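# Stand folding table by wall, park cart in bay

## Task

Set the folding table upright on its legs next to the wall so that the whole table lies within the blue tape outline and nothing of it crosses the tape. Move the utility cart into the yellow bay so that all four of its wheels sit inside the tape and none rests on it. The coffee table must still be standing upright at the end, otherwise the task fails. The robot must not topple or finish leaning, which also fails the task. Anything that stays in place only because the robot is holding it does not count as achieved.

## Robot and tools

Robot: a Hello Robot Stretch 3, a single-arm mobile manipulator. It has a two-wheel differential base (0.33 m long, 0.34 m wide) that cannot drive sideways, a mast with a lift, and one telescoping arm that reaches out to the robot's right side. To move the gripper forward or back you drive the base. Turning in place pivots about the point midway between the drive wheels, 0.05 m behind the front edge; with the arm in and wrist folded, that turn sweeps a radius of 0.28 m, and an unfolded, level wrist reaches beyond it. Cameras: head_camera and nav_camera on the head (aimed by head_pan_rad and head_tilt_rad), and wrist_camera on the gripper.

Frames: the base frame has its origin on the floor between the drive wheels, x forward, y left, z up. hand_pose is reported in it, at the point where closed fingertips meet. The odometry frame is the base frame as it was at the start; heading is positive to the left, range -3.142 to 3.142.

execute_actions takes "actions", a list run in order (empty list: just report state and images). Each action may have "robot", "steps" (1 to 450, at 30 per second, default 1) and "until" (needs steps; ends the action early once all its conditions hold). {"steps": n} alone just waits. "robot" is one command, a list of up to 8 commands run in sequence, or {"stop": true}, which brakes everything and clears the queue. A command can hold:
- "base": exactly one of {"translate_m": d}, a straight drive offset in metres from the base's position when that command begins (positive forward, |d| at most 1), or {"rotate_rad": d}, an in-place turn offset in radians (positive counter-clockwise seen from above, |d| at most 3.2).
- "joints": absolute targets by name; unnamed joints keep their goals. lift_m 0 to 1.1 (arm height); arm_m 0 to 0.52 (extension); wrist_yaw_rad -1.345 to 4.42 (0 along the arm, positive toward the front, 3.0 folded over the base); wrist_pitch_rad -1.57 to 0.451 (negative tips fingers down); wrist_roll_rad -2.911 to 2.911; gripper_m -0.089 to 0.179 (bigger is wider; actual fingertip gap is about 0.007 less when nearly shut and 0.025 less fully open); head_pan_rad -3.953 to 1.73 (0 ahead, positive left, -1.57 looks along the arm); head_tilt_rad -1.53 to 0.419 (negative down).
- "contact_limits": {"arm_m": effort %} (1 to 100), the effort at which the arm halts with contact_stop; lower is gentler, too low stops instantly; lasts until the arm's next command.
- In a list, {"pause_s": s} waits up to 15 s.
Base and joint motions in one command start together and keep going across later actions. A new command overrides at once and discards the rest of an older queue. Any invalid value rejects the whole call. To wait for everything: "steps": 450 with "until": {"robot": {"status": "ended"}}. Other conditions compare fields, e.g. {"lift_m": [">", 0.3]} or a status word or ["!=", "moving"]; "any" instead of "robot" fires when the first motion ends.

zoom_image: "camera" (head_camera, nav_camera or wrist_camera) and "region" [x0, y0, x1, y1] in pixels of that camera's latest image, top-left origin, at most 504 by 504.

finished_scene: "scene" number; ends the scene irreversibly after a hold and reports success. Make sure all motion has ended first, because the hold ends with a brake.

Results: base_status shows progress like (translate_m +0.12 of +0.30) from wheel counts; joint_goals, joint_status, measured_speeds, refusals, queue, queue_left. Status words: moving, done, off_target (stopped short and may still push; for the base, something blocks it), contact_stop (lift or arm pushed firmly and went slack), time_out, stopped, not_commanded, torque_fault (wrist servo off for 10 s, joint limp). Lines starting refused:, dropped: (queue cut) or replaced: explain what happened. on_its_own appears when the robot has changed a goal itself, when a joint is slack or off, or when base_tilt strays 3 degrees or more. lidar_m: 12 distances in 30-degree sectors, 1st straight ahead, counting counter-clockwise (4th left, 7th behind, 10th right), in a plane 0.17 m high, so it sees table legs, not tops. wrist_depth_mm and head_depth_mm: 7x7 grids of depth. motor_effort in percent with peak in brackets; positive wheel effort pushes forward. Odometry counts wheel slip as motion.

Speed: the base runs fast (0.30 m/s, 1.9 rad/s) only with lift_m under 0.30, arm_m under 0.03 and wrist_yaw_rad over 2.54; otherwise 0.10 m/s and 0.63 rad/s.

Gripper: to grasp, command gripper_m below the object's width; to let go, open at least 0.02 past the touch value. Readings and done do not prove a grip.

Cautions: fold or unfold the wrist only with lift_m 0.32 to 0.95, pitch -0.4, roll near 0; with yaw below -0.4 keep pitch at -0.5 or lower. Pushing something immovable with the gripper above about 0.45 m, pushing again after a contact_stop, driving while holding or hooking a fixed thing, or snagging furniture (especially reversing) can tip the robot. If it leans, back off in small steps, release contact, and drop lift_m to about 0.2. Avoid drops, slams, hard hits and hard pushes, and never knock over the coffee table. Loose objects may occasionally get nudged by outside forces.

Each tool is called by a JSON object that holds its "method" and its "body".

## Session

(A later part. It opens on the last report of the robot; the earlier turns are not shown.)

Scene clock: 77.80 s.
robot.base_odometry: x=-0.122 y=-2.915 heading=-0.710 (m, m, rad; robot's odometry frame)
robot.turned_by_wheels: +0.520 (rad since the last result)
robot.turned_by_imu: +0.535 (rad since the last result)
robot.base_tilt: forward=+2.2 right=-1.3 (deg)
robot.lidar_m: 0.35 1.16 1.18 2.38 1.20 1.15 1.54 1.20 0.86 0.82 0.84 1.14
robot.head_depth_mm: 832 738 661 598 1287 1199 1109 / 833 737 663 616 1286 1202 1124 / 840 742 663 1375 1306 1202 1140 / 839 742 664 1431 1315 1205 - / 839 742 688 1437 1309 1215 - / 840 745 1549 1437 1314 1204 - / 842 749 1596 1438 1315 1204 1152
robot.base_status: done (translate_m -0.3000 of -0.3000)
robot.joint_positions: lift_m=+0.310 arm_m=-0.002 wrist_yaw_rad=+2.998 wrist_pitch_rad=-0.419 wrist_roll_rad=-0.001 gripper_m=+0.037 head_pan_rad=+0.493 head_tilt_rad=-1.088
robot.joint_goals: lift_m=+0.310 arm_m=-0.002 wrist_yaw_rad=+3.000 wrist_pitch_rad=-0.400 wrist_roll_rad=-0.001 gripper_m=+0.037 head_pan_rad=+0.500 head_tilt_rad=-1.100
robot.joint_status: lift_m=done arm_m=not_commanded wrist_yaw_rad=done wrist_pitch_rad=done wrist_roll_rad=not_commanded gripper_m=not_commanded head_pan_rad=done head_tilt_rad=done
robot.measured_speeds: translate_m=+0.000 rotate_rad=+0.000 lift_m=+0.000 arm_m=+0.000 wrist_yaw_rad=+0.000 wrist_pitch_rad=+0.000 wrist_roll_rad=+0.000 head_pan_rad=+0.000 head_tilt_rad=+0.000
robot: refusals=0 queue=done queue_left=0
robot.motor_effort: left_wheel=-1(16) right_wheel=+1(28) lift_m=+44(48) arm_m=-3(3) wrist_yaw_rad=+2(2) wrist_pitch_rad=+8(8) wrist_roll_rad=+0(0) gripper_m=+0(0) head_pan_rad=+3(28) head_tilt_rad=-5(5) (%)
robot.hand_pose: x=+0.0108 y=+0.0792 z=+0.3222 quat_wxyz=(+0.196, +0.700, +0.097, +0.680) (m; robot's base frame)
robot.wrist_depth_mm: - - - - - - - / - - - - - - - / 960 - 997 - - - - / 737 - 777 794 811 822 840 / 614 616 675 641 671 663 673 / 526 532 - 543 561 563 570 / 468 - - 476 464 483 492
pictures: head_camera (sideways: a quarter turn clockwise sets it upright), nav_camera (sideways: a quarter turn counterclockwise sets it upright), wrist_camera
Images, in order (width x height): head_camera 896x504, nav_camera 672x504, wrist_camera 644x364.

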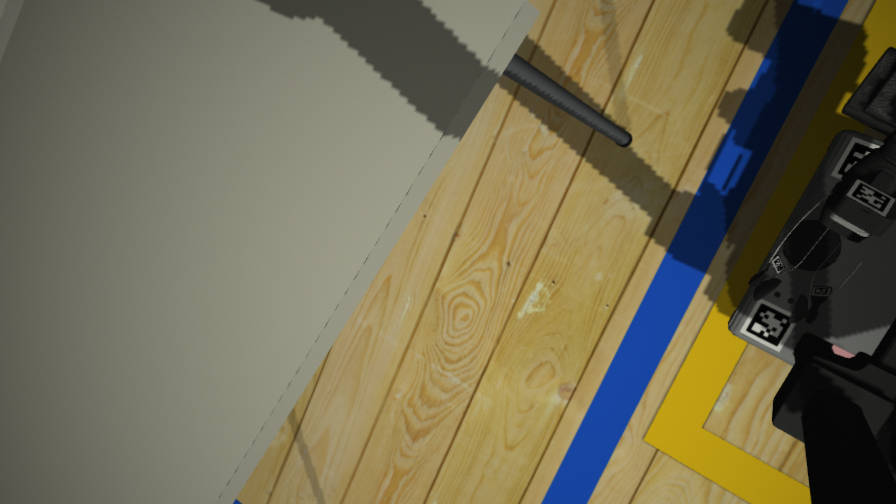

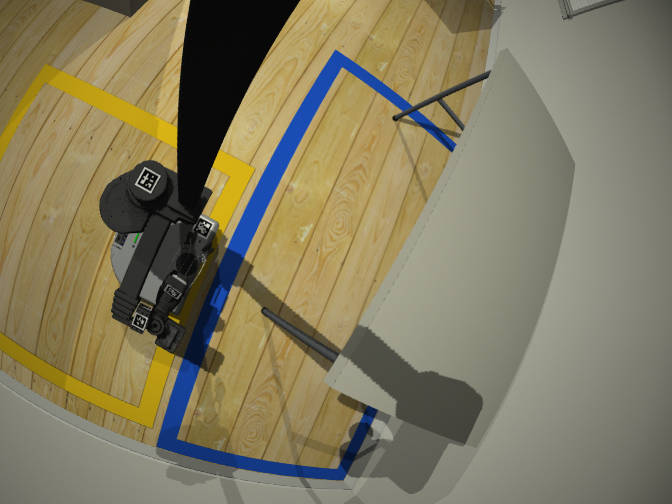

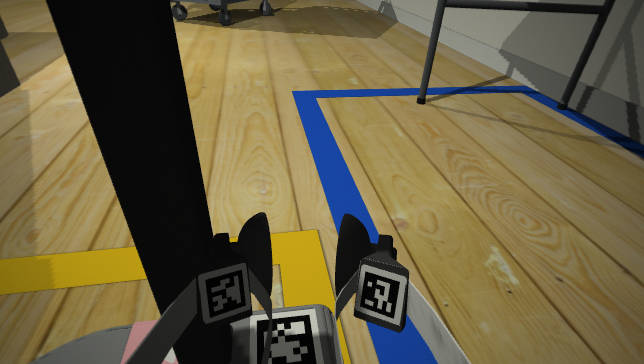

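{"method": "execute_actions", "body": {"actions": [{"robot":[{"joints":{"lift_m":0.29},"base":{"translate_m":-0.08}},{"base":{"rotate_rad":1.55}},{"base":{"translate_m":0.55}},{"joints":{"lift_m":0.34,"head_pan_rad":-1.2,"head_tilt_rad":-1.1}},{"joints":{"wrist_yaw_rad":0,"gripper_m":0.13},"base":{"translate_m":0.2}},{"joints":{"lift_m":0.12,"wrist_pitch_rad":0},"base":{"translate_m":0.2}}],"steps":450,"until":{"robot":{"status":"ended"}}},{"steps":200,"until":{"robot":{"status":"ended"}}}]}}

Scene clock: 93.40 s.
robot.base_odometry: x=+0.451 y=-2.156 heading=+0.840 (m, m, rad; robot's odometry frame)
robot.turned_by_wheels: +1.550 (rad since the last result)
robot.turned_by_imu: +1.582 (rad since the last result)
robot.base_tilt: forward=+2.2 right=-1.4 (deg)
robot.lidar_m: 1.42 1.58 0.82 0.78 1.83 1.86 1.77 1.07 1.22 0.60 1.19 1.58
robot.head_depth_mm: 830 737 1515 1430 1300 1202 1111 / 850 739 1532 1427 1301 1212 - / 1208 749 1530 1416 1302 - - / 1258 1530 1587 1429 1312 1216 - / 1300 1609 1587 1429 1307 1203 1112 / 1351 1653 1592 1443 1310 1207 1121 / 1414 1695 1591 1439 1323 1209 1120
robot.base_status: done (translate_m +0.2000 of +0.2000)
robot.joint_positions: lift_m=+0.120 arm_m=-0.002 wrist_yaw_rad=+0.003 wrist_pitch_rad=-0.022 wrist_roll_rad=-0.001 gripper_m=+0.130 head_pan_rad=-1.193 head_tilt_rad=-1.088
robot.joint_goals: lift_m=+0.120 arm_m=-0.002 wrist_yaw_rad=+0.000 wrist_pitch_rad=+0.000 wrist_roll_rad=-0.001 gripper_m=+0.130 head_pan_rad=-1.200 head_tilt_rad=-1.100
robot.joint_status: lift_m=done arm_m=not_commanded wrist_yaw_rad=done wrist_pitch_rad=done wrist_roll_rad=not_commanded gripper_m=done head_pan_rad=done head_tilt_rad=done
robot.measured_speeds: translate_m=+0.000 rotate_rad=+0.000 lift_m=+0.000 arm_m=+0.000 wrist_yaw_rad=+0.000 wrist_pitch_rad=+0.000 wrist_roll_rad=+0.000 head_pan_rad=+0.000 head_tilt_rad=+0.000
robot: refusals=0 queue=done queue_left=0
robot.motor_effort: left_wheel=-2(7) right_wheel=+2(10) lift_m=+23(46) arm_m=-3(3) wrist_yaw_rad=-2(3) wrist_pitch_rad=+10(11) wrist_roll_rad=+0(0) gripper_m=+0(80) head_pan_rad=-3(34) head_tilt_rad=-4(5) (%)
robot.hand_pose: x=-0.0207 y=-0.3984 z=+0.2293 quat_wxyz=(+0.708, +0.009, -0.706, -0.007) (m; robot's base frame)
robot.wrist_depth_mm: 831 819 860 872 855 880 921 / 842 864 861 874 909 913 941 / 890 885 908 923 921 949 966 / 889 885 914 937 955 984 998 / 803 851 838 872 865 909 928 / 579 - 583 601 605 659 622 / 444 425 451 458 466 446 477
pictures: head_camera (sideways: a quarter turn clockwise sets it upright), nav_camera (sideways: a quarter turn counterclockwise sets it upright), wrist_camera
Images, in order (width x height): head_camera 896x504, nav_camera 672x504, wrist_camera 644x364.

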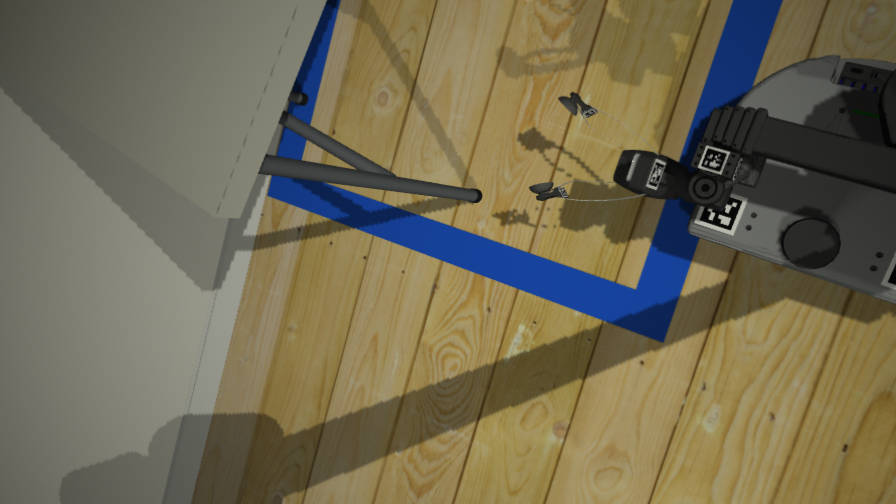

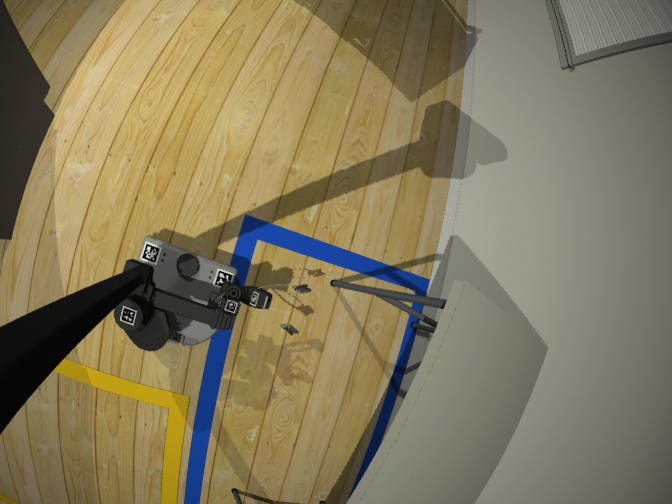

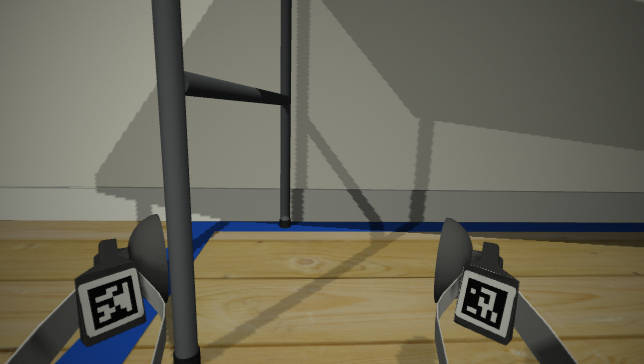

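{"method": "execute_actions", "body": {"actions": [{"robot":[{"base":{"translate_m":0.1}},{"joints":{"arm_m":0.12}}],"steps":300,"until":{"robot":{"status":"ended"}}}]}}

Scene clock: 97.90 s.
robot.base_odometry: x=+0.518 y=-2.081 heading=+0.840 (m, m, rad; robot's odometry frame)
robot.turned_by_wheels: +0.000 (rad since the last result)
robot.turned_by_imu: +0.001 (rad since the last result)
robot.base_tilt: forward=+2.2 right=-1.4 (deg)
robot.lidar_m: 1.32 1.46 0.83 0.79 0.81 1.97 1.88 1.16 1.22 0.59 1.19 1.58
robot.head_depth_mm: 1070 736 1506 1421 1303 1196 1110 / 1160 1302 1505 1405 1315 1190 - / 1204 1460 1598 1436 1318 1211 - / 1247 1524 1584 1438 1310 1220 - / 1293 1599 1588 1441 1315 1198 1115 / 1346 1659 1585 1440 1313 1206 1120 / 1402 1705 1589 1450 1312 1205 1117
robot.base_status: done (translate_m +0.1000 of +0.1000)
robot.joint_positions: lift_m=+0.120 arm_m=+0.120 wrist_yaw_rad=+0.002 wrist_pitch_rad=-0.022 wrist_roll_rad=-0.001 gripper_m=+0.130 head_pan_rad=-1.193 head_tilt_rad=-1.088
robot.joint_goals: lift_m=+0.120 arm_m=+0.120 wrist_yaw_rad=+0.000 wrist_pitch_rad=+0.000 wrist_roll_rad=-0.001 gripper_m=+0.130 head_pan_rad=-1.200 head_tilt_rad=-1.100
robot.joint_status: lift_m=done arm_m=done wrist_yaw_rad=done wrist_pitch_rad=done wrist_roll_rad=not_commanded gripper_m=done head_pan_rad=done head_tilt_rad=done
robot.measured_speeds: translate_m=+0.000 rotate_rad=+0.000 lift_m=+0.000 arm_m=+0.000 wrist_yaw_rad=+0.000 wrist_pitch_rad=+0.000 wrist_roll_rad=+0.000 head_pan_rad=+0.000 head_tilt_rad=+0.000
robot: refusals=0 queue=done queue_left=0
robot.motor_effort: left_wheel=-2(4) right_wheel=+2(5) lift_m=+22(22) arm_m=+5(4) wrist_yaw_rad=-2(2) wrist_pitch_rad=+10(10) wrist_roll_rad=+0(0) gripper_m=+0(1) head_pan_rad=-3(2) head_tilt_rad=-5(5) (%)
robot.hand_pose: x=-0.0209 y=-0.5203 z=+0.2294 quat_wxyz=(+0.708, +0.009, -0.706, -0.007) (m; robot's base frame)
robot.wrist_depth_mm: 717 718 728 751 771 763 772 / 715 750 738 759 767 791 818 / 750 766 759 785 810 802 832 / 780 779 792 824 830 868 867 / 786 779 710 815 834 848 858 / 580 - 521 595 607 646 621 / 441 430 415 460 463 447 473
pictures: head_camera (sideways: a quarter turn clockwise sets it upright), nav_camera (sideways: a quarter turn counterclockwise sets it upright), wrist_camera
Images, in order (width x height): head_camera 896x504, nav_camera 672x504, wrist_camera 644x364.

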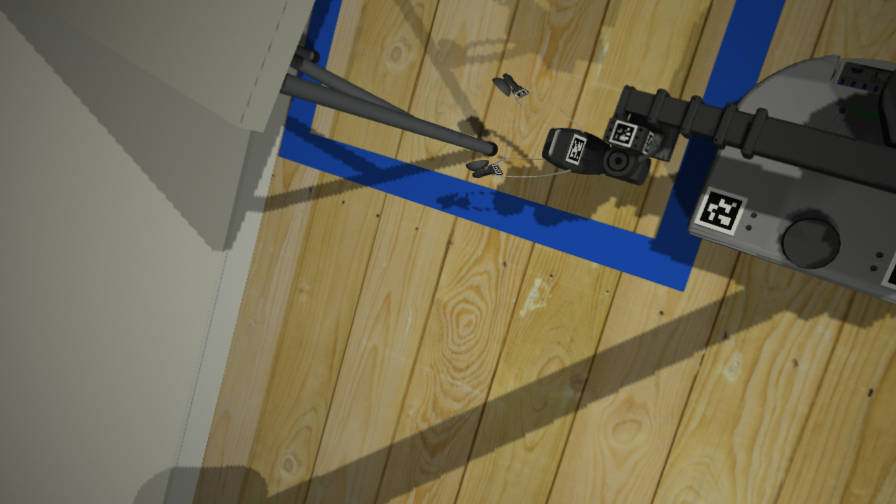

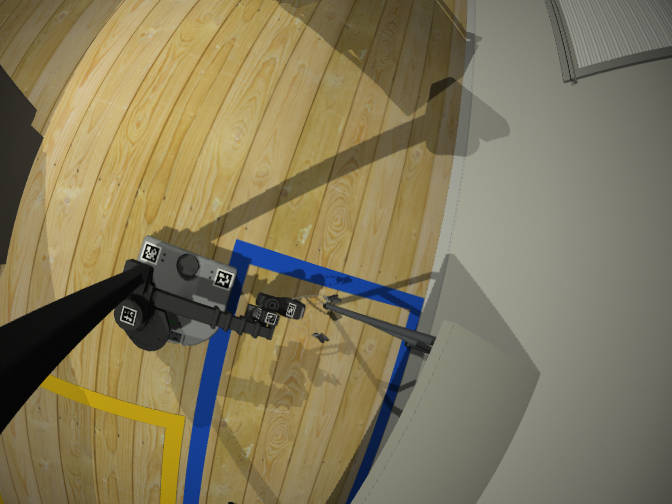

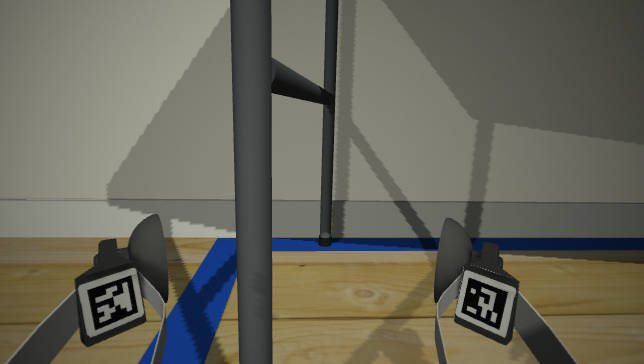

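{"method": "execute_actions", "body": {"actions": [{"robot":[{"base":{"translate_m":0.03},"joints":{"arm_m":0.2}},{"joints":{"gripper_m":-0.03}},{"joints":{"arm_m":0.05}},{"base":{"translate_m":-0.1}}],"steps":400,"until":{"robot":{"status":"ended"}}}]}}

Scene clock: 105.97 s.
robot.base_odometry: x=+0.471 y=-2.133 heading=+0.840 (m, m, rad; robot's odometry frame)
robot.turned_by_wheels: +0.000 (rad since the last result)
robot.turned_by_imu: +0.002 (rad since the last result)
robot.base_tilt: forward=+2.2 right=-1.4 (deg)
robot.lidar_m: 1.39 1.55 0.82 0.79 1.83 1.90 1.80 1.10 1.22 0.60 1.19 1.58
robot.head_depth_mm: 831 737 1507 1429 1300 1200 1107 / 1118 739 1505 1438 1304 1214 - / 1203 1359 1553 1415 1316 - - / 1257 1521 1587 1427 1305 1217 - / 1296 1600 1578 1433 1314 1204 1116 / 1356 1656 1599 1438 1312 1208 1120 / 1410 1697 1602 1444 1320 1210 1112
robot.base_status: done (translate_m -0.1000 of -0.1000)
robot.joint_positions: lift_m=+0.120 arm_m=+0.050 wrist_yaw_rad=+0.002 wrist_pitch_rad=-0.020 wrist_roll_rad=-0.001 gripper_m=-0.029 head_pan_rad=-1.193 head_tilt_rad=-1.088
robot.joint_goals: lift_m=+0.120 arm_m=+0.050 wrist_yaw_rad=+0.000 wrist_pitch_rad=+0.000 wrist_roll_rad=-0.001 gripper_m=-0.030 head_pan_rad=-1.200 head_tilt_rad=-1.100
robot.joint_status: lift_m=done arm_m=done wrist_yaw_rad=done wrist_pitch_rad=done wrist_roll_rad=not_commanded gripper_m=done head_pan_rad=done head_tilt_rad=done
robot.measured_speeds: translate_m=+0.000 rotate_rad=+0.000 lift_m=+0.000 arm_m=+0.000 wrist_yaw_rad=+0.000 wrist_pitch_rad=+0.000 wrist_roll_rad=+0.000 head_pan_rad=+0.000 head_tilt_rad=+0.000
robot: refusals=0 queue=done queue_left=0
robot.motor_effort: left_wheel=-2(5) right_wheel=+2(5) lift_m=+24(23) arm_m=-5(14) wrist_yaw_rad=-2(12) wrist_pitch_rad=+9(10) wrist_roll_rad=+0(0) gripper_m=-11(97) head_pan_rad=-3(2) head_tilt_rad=-5(5) (%)
robot.hand_pose: x=-0.0210 y=-0.4510 z=+0.2299 quat_wxyz=(+0.708, +0.008, -0.706, -0.007) (m; robot's base frame)
robot.wrist_depth_mm: 776 776 801 810 822 846 859 / 804 799 799 835 862 870 892 / 813 824 826 847 882 891 920 / 824 850 884 910 916 924 936 / 821 811 806 894 878 908 930 / 578 578 318 - 607 615 622 / 452 450 435 432 468 473 474
pictures: head_camera (sideways: a quarter turn clockwise sets it upright), nav_camera (sideways: a quarter turn counterclockwise sets it upright), wrist_camera
Images, in order (width x height): head_camera 896x504, nav_camera 672x504, wrist_camera 644x364.

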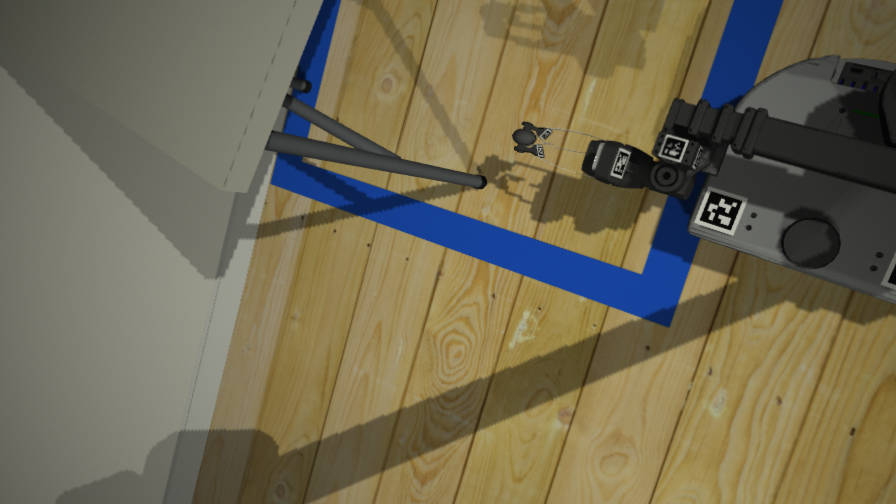

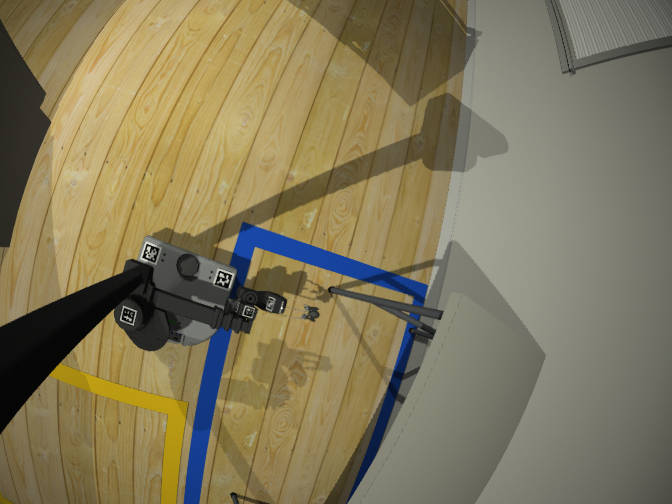

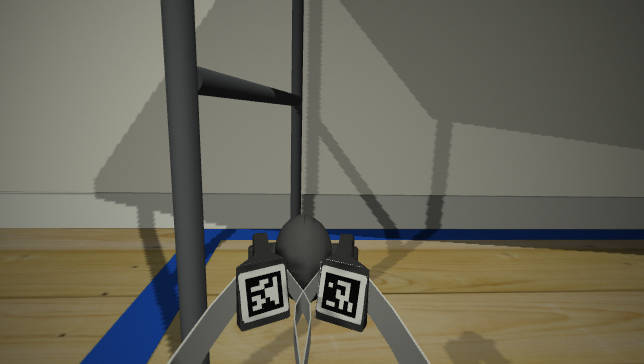

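Missed; go deeper.

{"method": "execute_actions", "body": {"actions": [{"robot":[{"base":{"translate_m":0.11},"joints":{"gripper_m":0.1}},{"joints":{"arm_m":0.25}},{"joints":{"gripper_m":-0.03}}],"steps":400,"until":{"robot":{"status":"ended"}}}]}}

Scene clock: 112.50 s.
robot.base_odometry: x=+0.545 y=-2.051 heading=+0.839 (m, m, rad; robot's odometry frame)
robot.turned_by_wheels: +0.000 (rad since the last result)
robot.turned_by_imu: +0.002 (rad since the last result)
robot.base_tilt: forward=+2.2 right=-1.3 (deg)
robot.lidar_m: 1.28 1.41 0.83 0.79 0.81 2.01 1.91 1.20 1.22 0.59 1.19 1.57
robot.head_depth_mm: 1115 736 1155 1429 1299 1199 1109 / 1158 1382 1560 1412 1280 1213 - / 1201 1450 1568 1435 1302 1230 - / 1248 1515 1586 1433 1311 1206 - / 1295 1592 1583 1441 1313 1204 1116 / 1343 1663 1595 1442 1311 1212 1119 / 1403 1694 1590 1434 1307 1213 1118
robot.base_status: done (translate_m +0.1100 of +0.1100)
robot.joint_positions: lift_m=+0.120 arm_m=+0.250 wrist_yaw_rad=-0.004 wrist_pitch_rad=-0.020 wrist_roll_rad=-0.001 gripper_m=-0.029 head_pan_rad=-1.193 head_tilt_rad=-1.088
robot.joint_goals: lift_m=+0.120 arm_m=+0.250 wrist_yaw_rad=+0.000 wrist_pitch_rad=+0.000 wrist_roll_rad=-0.001 gripper_m=-0.030 head_pan_rad=-1.200 head_tilt_rad=-1.100
robot.joint_status: lift_m=done arm_m=done wrist_yaw_rad=done wrist_pitch_rad=done wrist_roll_rad=not_commanded gripper_m=done head_pan_rad=done head_tilt_rad=done
robot.measured_speeds: translate_m=+0.000 rotate_rad=+0.000 lift_m=+0.000 arm_m=+0.000 wrist_yaw_rad=+0.000 wrist_pitch_rad=+0.000 wrist_roll_rad=+0.000 head_pan_rad=+0.000 head_tilt_rad=+0.000
robot: refusals=0 queue=done queue_left=0
robot.motor_effort: left_wheel=-3(2) right_wheel=+5(7) lift_m=+22(23) arm_m=+4(5) wrist_yaw_rad=+3(3) wrist_pitch_rad=+9(9) wrist_roll_rad=+0(0) gripper_m=-33(100) head_pan_rad=-3(4) head_tilt_rad=-5(5) (%)
robot.hand_pose: x=-0.0224 y=-0.6504 z=+0.2299 quat_wxyz=(+0.708, +0.006, -0.706, -0.009) (m; robot's base frame)
robot.wrist_depth_mm: 590 598 606 85 631 636 650 / 613 617 620 87 652 652 680 / 620 629 636 90 662 674 702 / 645 653 666 93 684 712 710 / 640 654 669 95 709 720 739 / 584 584 - 98 627 602 629 / 446 442 432 102 448 474 474
pictures: head_camera (sideways: a quarter turn clockwise sets it upright), nav_camera (sideways: a quarter turn counterclockwise sets it upright), wrist_camera
Images, in order (width x height): head_camera 896x504, nav_camera 672x504, wrist_camera 644x364.

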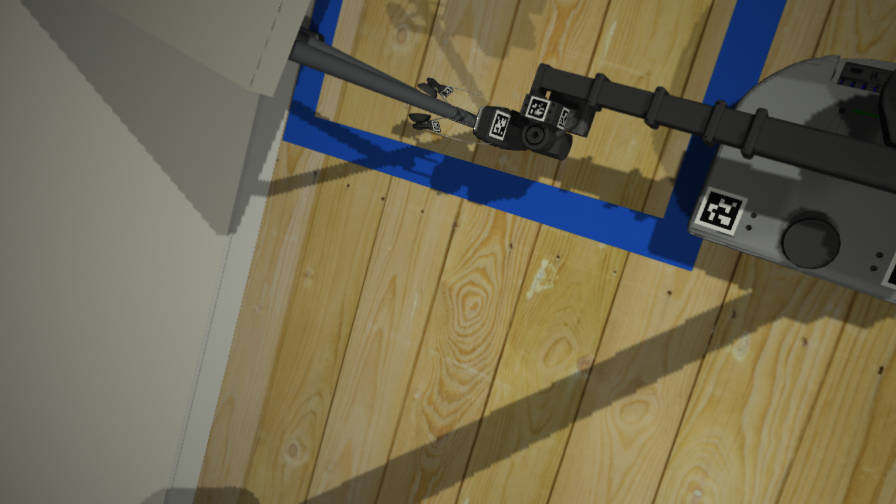

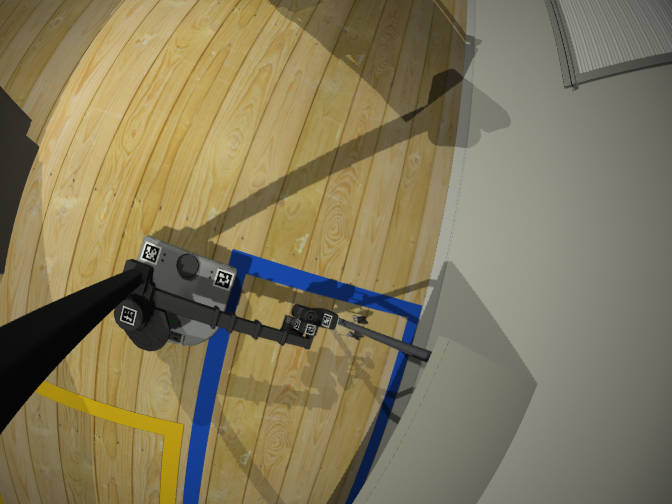

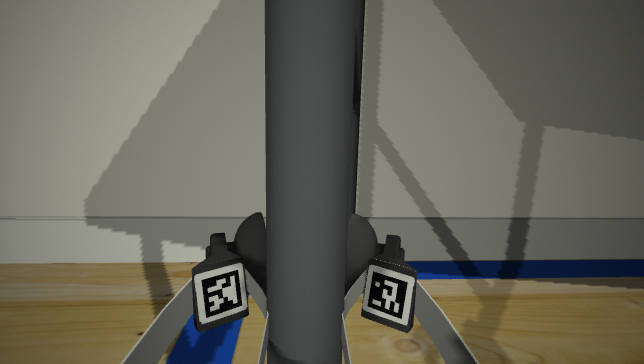

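{"method": "execute_actions", "body": {"actions": [{"robot":[{"joints":{"arm_m":0.13}},{"joints":{"gripper_m":-0.06}},{"joints":{"arm_m":0.07}}],"steps":400,"until":{"robot":{"status":"ended"}}}]}}

Scene clock: 116.93 s.
robot.base_odometry: x=+0.545 y=-2.051 heading=+0.840 (m, m, rad; robot's odometry frame)
robot.turned_by_wheels: +0.000 (rad since the last result)
robot.turned_by_imu: +0.001 (rad since the last result)
robot.base_tilt: forward=+2.2 right=-1.3 (deg)
robot.lidar_m: 1.28 1.41 0.83 0.79 0.81 2.01 1.91 1.21 1.21 0.43 1.19 1.58
robot.head_depth_mm: 1108 749 660 1391 1303 1202 1107 / 1161 1384 1541 1377 1282 1209 - / 1198 1450 1578 1424 1329 - - / 1251 1516 1580 1432 1307 1215 - / 1296 1587 1591 1435 1309 1207 1112 / 1346 1653 1595 1440 1310 1205 1115 / 1397 1701 1595 1434 1316 1208 1121
robot.base_status: done (translate_m +0.1100 of +0.1100)
robot.joint_positions: lift_m=+0.120 arm_m=+0.071 wrist_yaw_rad=-0.048 wrist_pitch_rad=-0.021 wrist_roll_rad=-0.001 gripper_m=-0.052 head_pan_rad=-1.193 head_tilt_rad=-1.088
robot.joint_goals: lift_m=+0.120 arm_m=+0.070 wrist_yaw_rad=-0.041 wrist_pitch_rad=+0.000 wrist_roll_rad=-0.001 gripper_m=-0.054 head_pan_rad=-1.200 head_tilt_rad=-1.100
robot.joint_status: lift_m=done arm_m=done wrist_yaw_rad=done wrist_pitch_rad=done wrist_roll_rad=not_commanded gripper_m=done head_pan_rad=done head_tilt_rad=done
robot.measured_speeds: translate_m=+0.000 rotate_rad=+0.000 lift_m=+0.000 arm_m=+0.000 wrist_yaw_rad=+0.000 wrist_pitch_rad=+0.000 wrist_roll_rad=+0.000 head_pan_rad=+0.000 head_tilt_rad=+0.000
robot: refusals=0 queue=done queue_left=0
robot.on_its_own: wrist_yaw_rad is held at -0.041, not at your +0.000, by its stall guard, which is not easing now; gripper_m is held at -0.054, not at your -0.060, by its stall guard, which is still easing; arm_m is at rest, and its effort (-20) is outside its rest range (-14 to +14)
robot.motor_effort: left_wheel=-2(4) right_wheel=+5(11) lift_m=+25(25) arm_m=-20(25) wrist_yaw_rad=+5(19) wrist_pitch_rad=+10(10) wrist_roll_rad=+0(0) gripper_m=-28(100) head_pan_rad=-4(3) head_tilt_rad=-6(5) (%)
robot.hand_pose: x=-0.0337 y=-0.4717 z=+0.2297 quat_wxyz=(+0.707, -0.009, -0.706, -0.024) (m; robot's base frame)
robot.wrist_depth_mm: 734 757 771 108 808 850 864 / 756 761 767 111 836 869 917 / 764 785 808 115 861 905 931 / 789 803 857 118 898 932 965 / 793 805 836 121 888 884 929 / 577 578 616 124 604 615 629 / 448 451 438 130 462 474 474
pictures: head_camera (sideways: a quarter turn clockwise sets it upright), nav_camera (sideways: a quarter turn counterclockwise sets it upright), wrist_camera
Images, in order (width x height): head_camera 896x504, nav_camera 672x504, wrist_camera 644x364.

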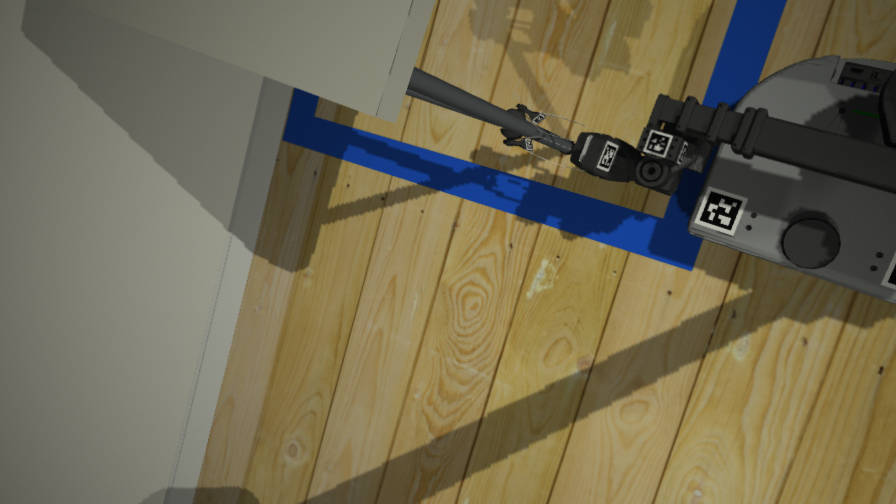

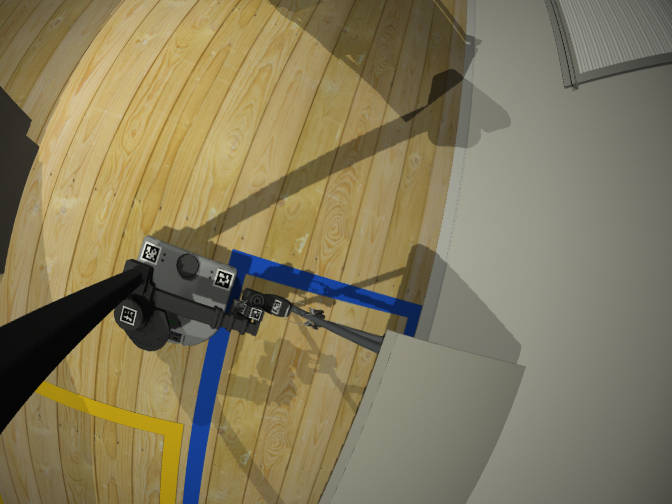

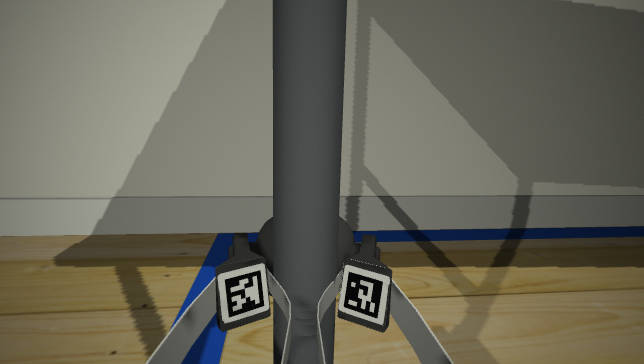

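{"method": "execute_actions", "body": {"actions": [{"robot":{"base":{"translate_m":-0.12},"joints":{"wrist_yaw_rad":-0.05,"head_pan_rad":-1.6,"head_tilt_rad":-1.0}},"steps":400,"until":{"robot":{"status":"ended"}}}]}}

Scene clock: 119.63 s.
robot.base_odometry: x=+0.465 y=-2.141 heading=+0.841 (m, m, rad; robot's odometry frame)
robot.turned_by_wheels: +0.002 (rad since the last result)
robot.turned_by_imu: +0.004 (rad since the last result)
robot.base_tilt: forward=+2.2 right=-1.4 (deg)
robot.lidar_m: 1.40 1.56 0.82 0.78 1.83 1.88 1.79 1.12 1.22 0.42 1.19 1.58
robot.head_depth_mm: 1086 821 713 676 1343 1215 1118 / 1068 825 715 670 1344 1211 - / 1058 823 715 666 1348 1251 - / 1053 829 717 667 1343 1217 - / 1065 830 720 668 1328 1220 1121 / 1106 1321 1567 1471 1354 1223 1121 / 1098 1309 1604 1521 1350 1226 1119
robot.base_status: done (translate_m -0.1199 of -0.1200)
robot.joint_positions: lift_m=+0.120 arm_m=+0.070 wrist_yaw_rad=+0.274 wrist_pitch_rad=-0.022 wrist_roll_rad=-0.001 gripper_m=-0.040 head_pan_rad=-1.593 head_tilt_rad=-1.001
robot.joint_goals: lift_m=+0.120 arm_m=+0.070 wrist_yaw_rad=-0.050 wrist_pitch_rad=+0.000 wrist_roll_rad=-0.001 gripper_m=-0.041 head_pan_rad=-1.600 head_tilt_rad=-1.000
robot.joint_status: lift_m=done arm_m=done wrist_yaw_rad=off_target wrist_pitch_rad=done wrist_roll_rad=not_commanded gripper_m=done head_pan_rad=done head_tilt_rad=done
robot.measured_speeds: translate_m=+0.000 rotate_rad=+0.000 lift_m=+0.000 arm_m=+0.000 wrist_yaw_rad=+0.000 wrist_pitch_rad=+0.000 wrist_roll_rad=+0.000 head_pan_rad=+0.000 head_tilt_rad=+0.000
robot: refusals=0 queue=dropped queue_left=0
robot.on_its_own: gripper_m is held at -0.041, not at your -0.060, by its stall guard, which is still easing; right_wheel is at rest, and its effort (-55) is outside its rest range (-18 to +18); wrist_yaw_rad is at rest, and its effort (-89) is outside its rest range (-12 to +12)
robot.motor_effort: left_wheel=+14(15) right_wheel=-55(59) lift_m=+25(25) arm_m=-7(20) wrist_yaw_rad=-89(89) wrist_pitch_rad=+10(10) wrist_roll_rad=+0(0) gripper_m=-35(38) head_pan_rad=-3(27) head_tilt_rad=+0(11) (%)
robot.hand_pose: x=+0.0478 y=-0.4615 z=+0.2294 quat_wxyz=(+0.702, +0.104, -0.699, +0.089) (m; robot's base frame)
robot.wrist_depth_mm: 991 932 111 795 764 749 690 / - 965 115 170 790 754 718 / - 960 916 854 806 785 725 / - 995 916 861 818 789 751 / 827 828 122 816 827 801 761 / 571 576 124 129 598 617 618 / 446 452 413 430 461 469 473
pictures: head_camera (sideways: a quarter turn clockwise sets it upright), nav_camera (sideways: a quarter turn counterclockwise sets it upright), wrist_camera
Images, in order (width x height): head_camera 896x504, nav_camera 672x504, wrist_camera 644x364.

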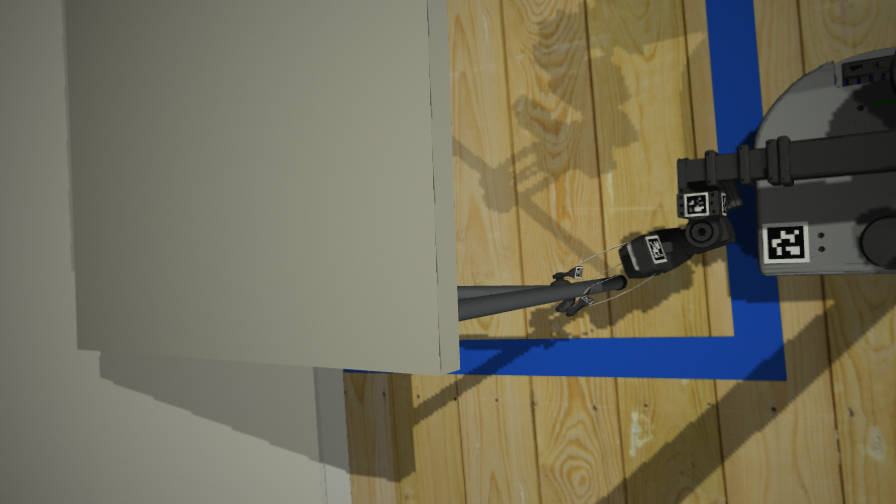

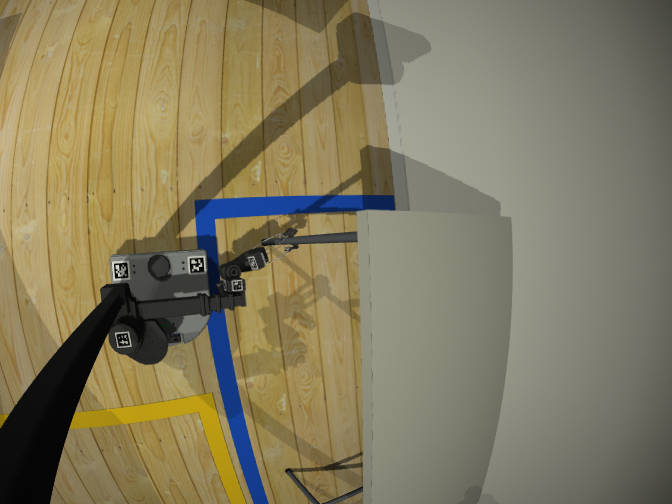

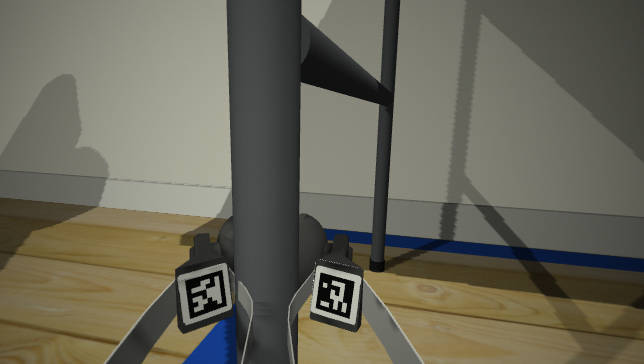

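{"method": "execute_actions", "body": {"actions": [{"robot":[{"joints":{"wrist_yaw_rad":0.27,"gripper_m":0.12}},{"joints":{"arm_m":0.0},"base":{"translate_m":-0.1}},{"joints":{"wrist_yaw_rad":0.0,"head_pan_rad":-2.2,"head_tilt_rad":-0.9}}],"steps":400,"until":{"robot":{"status":"ended"}}}]}}

Scene clock: 122.10 s.
robot.base_odometry: x=+0.465 y=-2.141 heading=+0.840 (m, m, rad; robot's odometry frame)
robot.turned_by_wheels: -0.002 (rad since the last result)
robot.turned_by_imu: -0.002 (rad since the last result)
robot.base_tilt: forward=+2.2 right=-1.4 (deg)
robot.lidar_m: 1.40 1.56 0.83 0.78 1.83 1.88 1.79 1.12 1.22 0.42 1.19 1.59
robot.head_depth_mm: 1082 823 713 1425 1343 1221 1117 / 1068 824 717 671 1347 1215 - / 1061 825 717 668 1346 1255 - / 1054 829 719 668 1355 1218 - / 1043 829 722 668 1335 1220 1113 / 1107 1309 1565 1495 1348 1219 1119 / 1098 1299 1600 1512 1357 1229 1119
robot.base_status: done (translate_m -0.1200 of -0.1200)
robot.joint_positions: lift_m=+0.120 arm_m=+0.070 wrist_yaw_rad=+0.273 wrist_pitch_rad=-0.021 wrist_roll_rad=-0.001 gripper_m=+0.120 head_pan_rad=-1.593 head_tilt_rad=-1.001
robot.joint_goals: lift_m=+0.120 arm_m=+0.070 wrist_yaw_rad=+0.270 wrist_pitch_rad=+0.000 wrist_roll_rad=-0.001 gripper_m=+0.120 head_pan_rad=-1.600 head_tilt_rad=-1.000
robot.joint_status: lift_m=done arm_m=done wrist_yaw_rad=off_target wrist_pitch_rad=done wrist_roll_rad=not_commanded gripper_m=done head_pan_rad=done head_tilt_rad=done
robot.measured_speeds: translate_m=+0.000 rotate_rad=+0.000 lift_m=+0.000 arm_m=+0.000 wrist_yaw_rad=+0.000 wrist_pitch_rad=+0.000 wrist_roll_rad=+0.000 head_pan_rad=+0.000 head_tilt_rad=+0.000
robot: refusals=0 queue=dropped queue_left=0
robot.motor_effort: left_wheel=+0(14) right_wheel=-1(55) lift_m=+25(25) arm_m=-4(8) wrist_yaw_rad=-2(89) wrist_pitch_rad=+10(10) wrist_roll_rad=+0(0) gripper_m=+1(80) head_pan_rad=-4(4) head_tilt_rad=+0(0) (%)
robot.hand_pose: x=+0.0475 y=-0.4615 z=+0.2295 quat_wxyz=(+0.702, +0.104, -0.699, +0.089) (m; robot's base frame)
robot.wrist_depth_mm: 967 902 108 790 767 725 705 / 981 954 112 205 778 753 718 / - 947 115 846 803 775 744 / - 993 119 882 841 800 766 / 797 923 123 869 840 800 764 / 578 - 126 598 617 637 619 / 447 429 131 456 469 453 476
pictures: head_camera (sideways: a quarter turn clockwise sets it upright), nav_camera (sideways: a quarter turn counterclockwise sets it upright), wrist_camera
dropped: robot: command 0 of its queue: wrist_yaw_rad: off_target
Images, in order (width x height): head_camera 896x504, nav_camera 672x504, wrist_camera 644x364.

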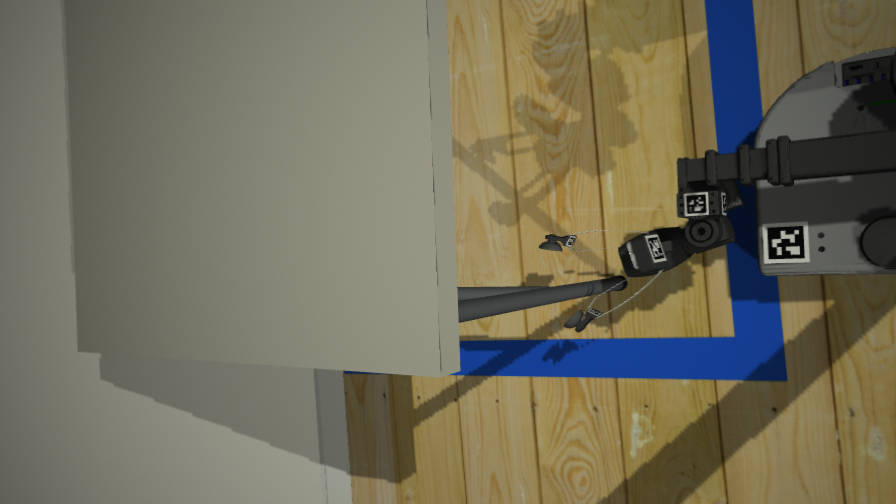

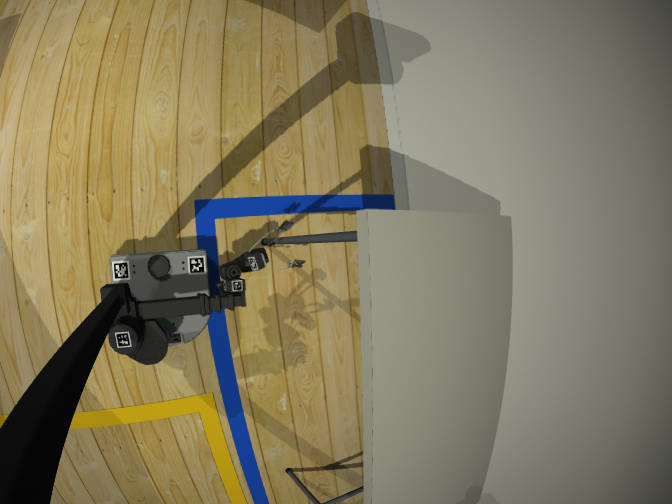

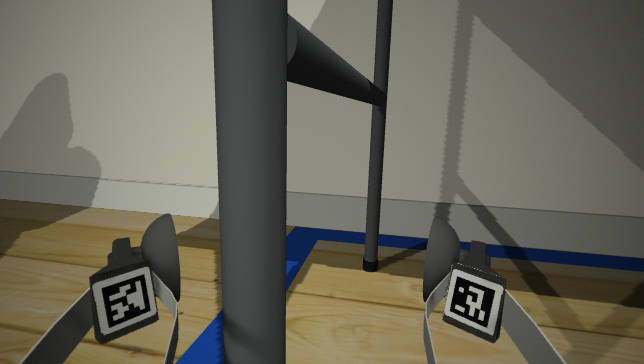

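{"method": "execute_actions", "body": {"actions": [{"robot":[{"joints":{"wrist_yaw_rad":0.38,"arm_m":0.0}},{"joints":{"wrist_yaw_rad":0.55,"head_pan_rad":0,"head_tilt_rad":-0.7},"base":{"translate_m":-0.06}},{"joints":{"wrist_yaw_rad":1.57}},{"joints":{"lift_m":0.735,"wrist_roll_rad":1.57},"base":{"rotate_rad":0.3}}],"steps":450,"until":{"robot":{"status":"ended"}}}]}}

Scene clock: 133.67 s.
robot.base_odometry: x=+0.425 y=-2.185 heading=+1.140 (m, m, rad; robot's odometry frame)
robot.turned_by_wheels: +0.300 (rad since the last result)
robot.turned_by_imu: +0.308 (rad since the last result)
robot.base_tilt: forward=+2.3 right=-1.4 (deg)
robot.lidar_m: 1.46 0.91 0.78 0.78 1.78 1.74 1.07 1.36 1.17 0.44 1.35 1.69
robot.head_depth_mm: 1805 2748 2410 1963 1610 1391 1194 / 1914 1955 2058 1949 1612 1360 1181 / 1917 1869 1799 1874 1607 1366 1194 / 2668 1888 2046 1975 1615 1378 1191 / 2850 3177 2520 1963 1629 1375 1194 / 2898 3207 2530 1979 1619 1380 1195 / 2997 3215 2532 1987 1619 1371 1194
robot.base_status: done (rotate_rad +0.2999 of +0.3000)
robot.joint_positions: lift_m=+0.735 arm_m=+0.000 wrist_yaw_rad=+1.567 wrist_pitch_rad=-0.021 wrist_roll_rad=+1.569 gripper_m=+0.120 head_pan_rad=-0.007 head_tilt_rad=-0.704
robot.joint_goals: lift_m=+0.735 arm_m=+0.000 wrist_yaw_rad=+1.570 wrist_pitch_rad=+0.000 wrist_roll_rad=+1.570 gripper_m=+0.120 head_pan_rad=+0.000 head_tilt_rad=-0.700
robot.joint_status: lift_m=done arm_m=done wrist_yaw_rad=done wrist_pitch_rad=done wrist_roll_rad=done gripper_m=done head_pan_rad=done head_tilt_rad=done
robot.measured_speeds: translate_m=+0.000 rotate_rad=+0.000 lift_m=+0.000 arm_m=+0.000 wrist_yaw_rad=+0.000 wrist_pitch_rad=+0.000 wrist_roll_rad=+0.000 head_pan_rad=+0.000 head_tilt_rad=+0.000
robot: refusals=0 queue=done queue_left=0
robot.motor_effort: left_wheel=-2(5) right_wheel=+2(4) lift_m=+45(47) arm_m=-4(4) wrist_yaw_rad=+2(2) wrist_pitch_rad=+9(9) wrist_roll_rad=+0(2) gripper_m=+0(0) head_pan_rad=+3(34) head_tilt_rad=+1(18) (%)
robot.hand_pose: x=+0.2343 y=-0.1461 z=+0.8435 quat_wxyz=(+0.009, +0.706, -0.708, -0.007) (m; robot's base frame)
robot.wrist_depth_mm: - - - - - - 966 / - - - - - - 977 / - - - - - - 979 / - - - - - - 986 / - - - - - - 962 / - - - - - - 968 / - - - - - - 981
pictures: head_camera (sideways: a quarter turn clockwise sets it upright), nav_camera (sideways: a quarter turn counterclockwise sets it upright), wrist_camera
Images, in order (width x height): head_camera 896x504, nav_camera 672x504, wrist_camera 644x364.

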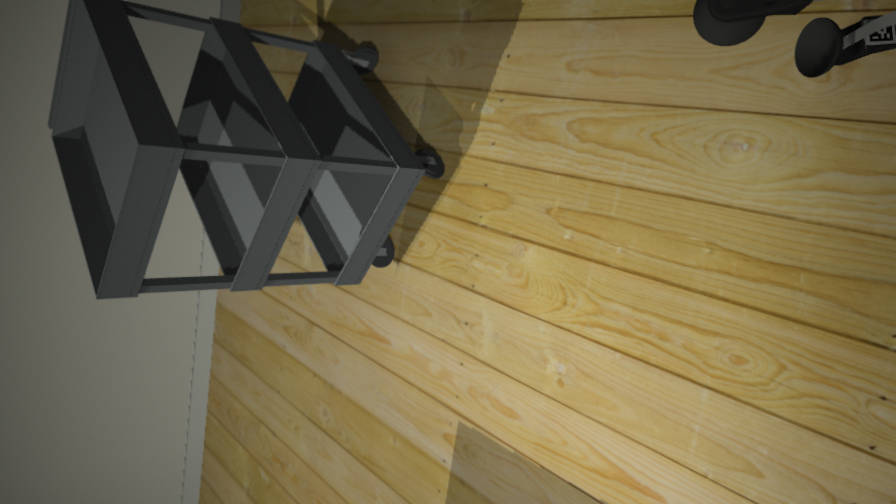

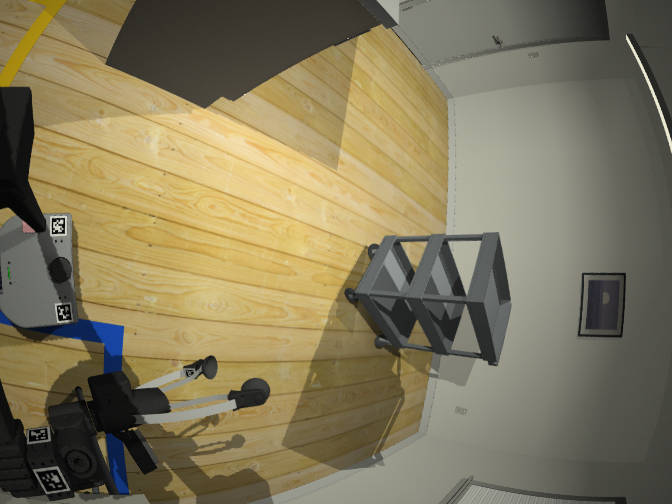

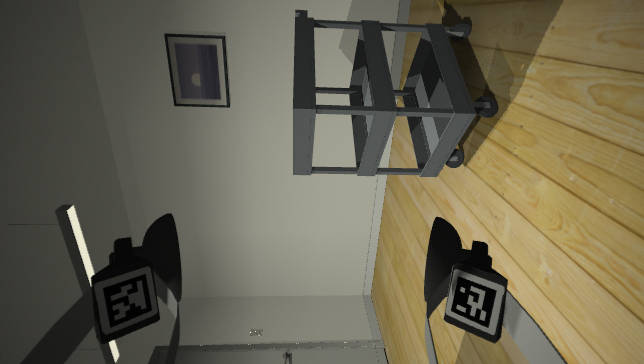

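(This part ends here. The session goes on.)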